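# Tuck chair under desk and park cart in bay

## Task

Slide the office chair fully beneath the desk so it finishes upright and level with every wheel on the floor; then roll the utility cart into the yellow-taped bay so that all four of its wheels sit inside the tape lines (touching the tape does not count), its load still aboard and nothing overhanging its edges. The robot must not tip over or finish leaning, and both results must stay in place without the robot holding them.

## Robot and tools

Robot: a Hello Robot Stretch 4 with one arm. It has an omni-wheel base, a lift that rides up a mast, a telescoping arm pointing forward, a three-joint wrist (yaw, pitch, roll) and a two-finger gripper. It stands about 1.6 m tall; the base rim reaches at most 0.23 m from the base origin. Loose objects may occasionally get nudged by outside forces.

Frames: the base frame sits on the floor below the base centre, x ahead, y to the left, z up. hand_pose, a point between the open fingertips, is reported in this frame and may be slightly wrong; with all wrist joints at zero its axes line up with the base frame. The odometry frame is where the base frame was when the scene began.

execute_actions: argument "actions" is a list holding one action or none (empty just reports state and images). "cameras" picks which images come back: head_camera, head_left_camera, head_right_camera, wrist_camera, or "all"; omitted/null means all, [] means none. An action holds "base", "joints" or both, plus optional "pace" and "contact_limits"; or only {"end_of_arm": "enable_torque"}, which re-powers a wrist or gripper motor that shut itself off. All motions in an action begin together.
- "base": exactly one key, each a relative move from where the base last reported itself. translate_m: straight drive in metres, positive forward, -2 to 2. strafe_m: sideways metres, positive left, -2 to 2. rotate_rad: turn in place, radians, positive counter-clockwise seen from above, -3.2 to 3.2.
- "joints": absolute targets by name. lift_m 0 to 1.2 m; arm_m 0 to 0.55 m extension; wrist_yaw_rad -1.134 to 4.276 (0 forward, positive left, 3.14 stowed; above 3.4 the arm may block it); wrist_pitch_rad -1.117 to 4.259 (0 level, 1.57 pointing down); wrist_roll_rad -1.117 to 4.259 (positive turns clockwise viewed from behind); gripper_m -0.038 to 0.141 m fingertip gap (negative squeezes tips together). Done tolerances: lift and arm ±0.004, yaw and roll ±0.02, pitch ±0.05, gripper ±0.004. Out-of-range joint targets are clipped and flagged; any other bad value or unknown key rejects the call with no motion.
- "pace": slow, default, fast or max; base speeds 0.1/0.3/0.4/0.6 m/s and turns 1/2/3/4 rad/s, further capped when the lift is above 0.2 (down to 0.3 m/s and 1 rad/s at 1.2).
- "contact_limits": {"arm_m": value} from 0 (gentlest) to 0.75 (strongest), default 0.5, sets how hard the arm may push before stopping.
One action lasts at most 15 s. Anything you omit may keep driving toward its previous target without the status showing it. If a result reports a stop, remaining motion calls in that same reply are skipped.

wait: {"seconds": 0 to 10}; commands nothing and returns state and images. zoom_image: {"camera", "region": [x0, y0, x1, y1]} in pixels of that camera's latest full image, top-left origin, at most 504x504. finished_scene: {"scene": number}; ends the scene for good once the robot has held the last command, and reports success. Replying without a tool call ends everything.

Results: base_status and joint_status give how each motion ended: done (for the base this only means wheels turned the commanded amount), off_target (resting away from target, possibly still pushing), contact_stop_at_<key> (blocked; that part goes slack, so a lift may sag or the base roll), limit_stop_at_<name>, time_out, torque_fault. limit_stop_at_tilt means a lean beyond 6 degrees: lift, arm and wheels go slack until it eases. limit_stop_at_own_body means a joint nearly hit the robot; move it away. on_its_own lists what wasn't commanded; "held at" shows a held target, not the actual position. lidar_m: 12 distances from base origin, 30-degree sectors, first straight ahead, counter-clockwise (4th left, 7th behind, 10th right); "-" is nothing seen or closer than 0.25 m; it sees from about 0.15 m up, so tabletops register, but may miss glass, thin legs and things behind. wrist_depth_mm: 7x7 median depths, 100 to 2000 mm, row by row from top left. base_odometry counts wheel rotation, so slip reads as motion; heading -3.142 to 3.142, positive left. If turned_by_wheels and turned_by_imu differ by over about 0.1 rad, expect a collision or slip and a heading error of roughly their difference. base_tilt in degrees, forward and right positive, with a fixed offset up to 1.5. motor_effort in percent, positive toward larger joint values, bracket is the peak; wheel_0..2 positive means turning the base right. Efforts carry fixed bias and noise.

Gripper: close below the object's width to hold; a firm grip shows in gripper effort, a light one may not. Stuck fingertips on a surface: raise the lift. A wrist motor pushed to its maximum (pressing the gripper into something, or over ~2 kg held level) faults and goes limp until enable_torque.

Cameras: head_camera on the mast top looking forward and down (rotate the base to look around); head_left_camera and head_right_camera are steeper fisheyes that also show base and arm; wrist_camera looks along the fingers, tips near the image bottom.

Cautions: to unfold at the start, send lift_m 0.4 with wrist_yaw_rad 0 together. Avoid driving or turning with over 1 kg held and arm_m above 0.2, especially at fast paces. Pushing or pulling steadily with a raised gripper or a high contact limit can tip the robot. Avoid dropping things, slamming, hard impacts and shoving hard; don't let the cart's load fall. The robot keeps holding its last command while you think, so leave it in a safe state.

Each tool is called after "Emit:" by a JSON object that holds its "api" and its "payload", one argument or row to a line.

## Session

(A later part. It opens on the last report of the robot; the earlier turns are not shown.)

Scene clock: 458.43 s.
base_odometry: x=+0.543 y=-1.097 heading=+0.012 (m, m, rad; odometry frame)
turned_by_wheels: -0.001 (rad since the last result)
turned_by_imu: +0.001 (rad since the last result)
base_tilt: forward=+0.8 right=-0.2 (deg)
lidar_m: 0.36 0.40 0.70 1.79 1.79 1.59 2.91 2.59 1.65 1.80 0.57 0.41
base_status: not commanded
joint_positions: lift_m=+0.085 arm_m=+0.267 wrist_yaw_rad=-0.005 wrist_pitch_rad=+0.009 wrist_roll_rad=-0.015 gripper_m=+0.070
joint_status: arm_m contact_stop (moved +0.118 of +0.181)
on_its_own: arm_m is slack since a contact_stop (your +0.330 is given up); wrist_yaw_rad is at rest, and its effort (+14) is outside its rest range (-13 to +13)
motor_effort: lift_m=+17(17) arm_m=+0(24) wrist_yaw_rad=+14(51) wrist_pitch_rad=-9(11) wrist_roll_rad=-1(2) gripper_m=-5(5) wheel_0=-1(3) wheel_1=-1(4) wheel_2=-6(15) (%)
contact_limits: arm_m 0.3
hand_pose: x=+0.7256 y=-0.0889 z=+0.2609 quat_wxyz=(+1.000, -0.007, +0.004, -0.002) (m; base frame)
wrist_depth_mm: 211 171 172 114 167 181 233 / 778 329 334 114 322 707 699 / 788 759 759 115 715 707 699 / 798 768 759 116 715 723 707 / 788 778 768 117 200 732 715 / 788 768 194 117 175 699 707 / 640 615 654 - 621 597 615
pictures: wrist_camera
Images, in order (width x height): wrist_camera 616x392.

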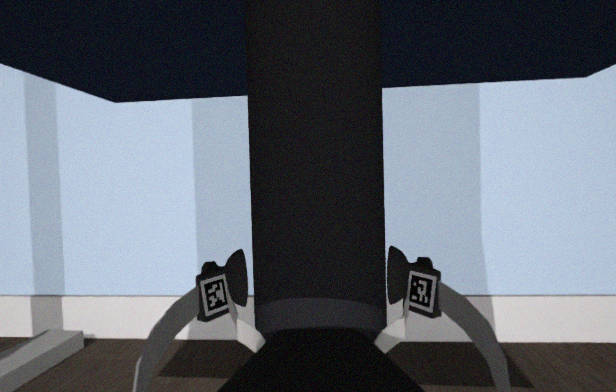

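Solidly in. Back off and finish.

Emit:
{"api": "execute_actions", "payload": {
  "actions": [
    {"base":{"translate_m":-0.3},"joints":{"arm_m":0.1}}
  ],
  "cameras": ["head_camera","head_left_camera"]
}}

Emit:
{"api": "finished_scene", "payload": {
  "scene": 2
}}

Scene clock: 465.70 s.
base_odometry: x=+0.243 y=-1.100 heading=+0.012 (m, m, rad; odometry frame)
turned_by_wheels: +0.000 (rad since the last result)
turned_by_imu: +0.001 (rad since the last result)
base_tilt: forward=+0.9 right=-0.3 (deg)
lidar_m: 0.65 0.77 1.87 1.82 1.38 1.39 2.58 2.56 1.61 1.58 0.97 0.69
base_status: done
joint_positions: lift_m=+0.085 arm_m=+0.101 wrist_yaw_rad=+0.000 wrist_pitch_rad=+0.008 wrist_roll_rad=-0.015 gripper_m=+0.070
joint_status: all done
motor_effort: lift_m=+17(17) arm_m=-5(7) wrist_yaw_rad=-1(15) wrist_pitch_rad=-8(11) wrist_roll_rad=-1(2) gripper_m=-3(5) wheel_0=+0(9) wheel_1=+0(7) wheel_2=-2(8) (%)
hand_pose: x=+0.5603 y=-0.0874 z=+0.2611 quat_wxyz=(+1.000, -0.007, +0.004, +0.000) (m; base frame)
wrist_depth_mm: 1308 1229 1255 364 353 342 1118 / 1281 384 373 364 353 355 1118 / 1308 1281 732 585 798 1160 1098 / 1308 1281 1229 1229 1182 1160 1118 / 1336 1281 1255 1255 1160 1182 1160 / 917 878 198 569 521 759 891 / 647 627 466 - 445 407 627
pictures: head_camera, head_left_camera
Images, in order (width x height): head_camera 420x560, head_left_camera 420x672.

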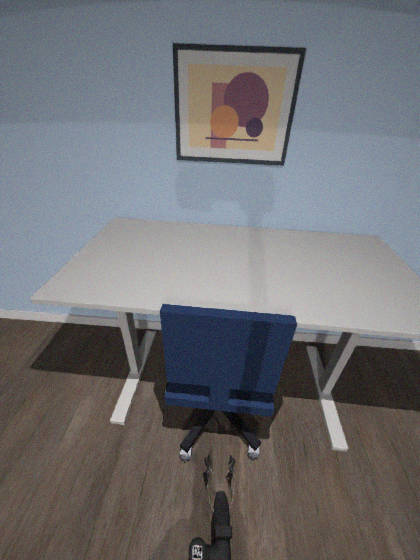

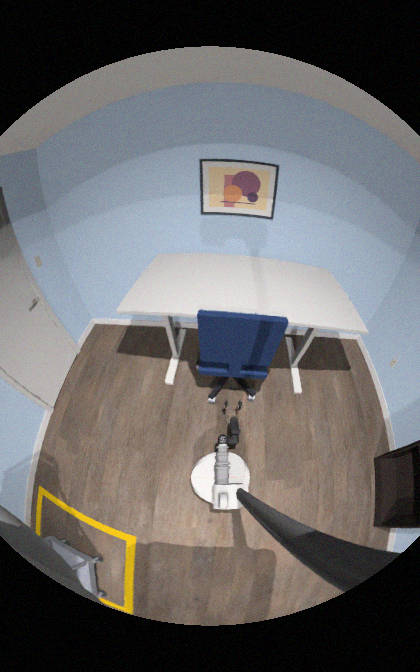

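The scene is finished: the task was done.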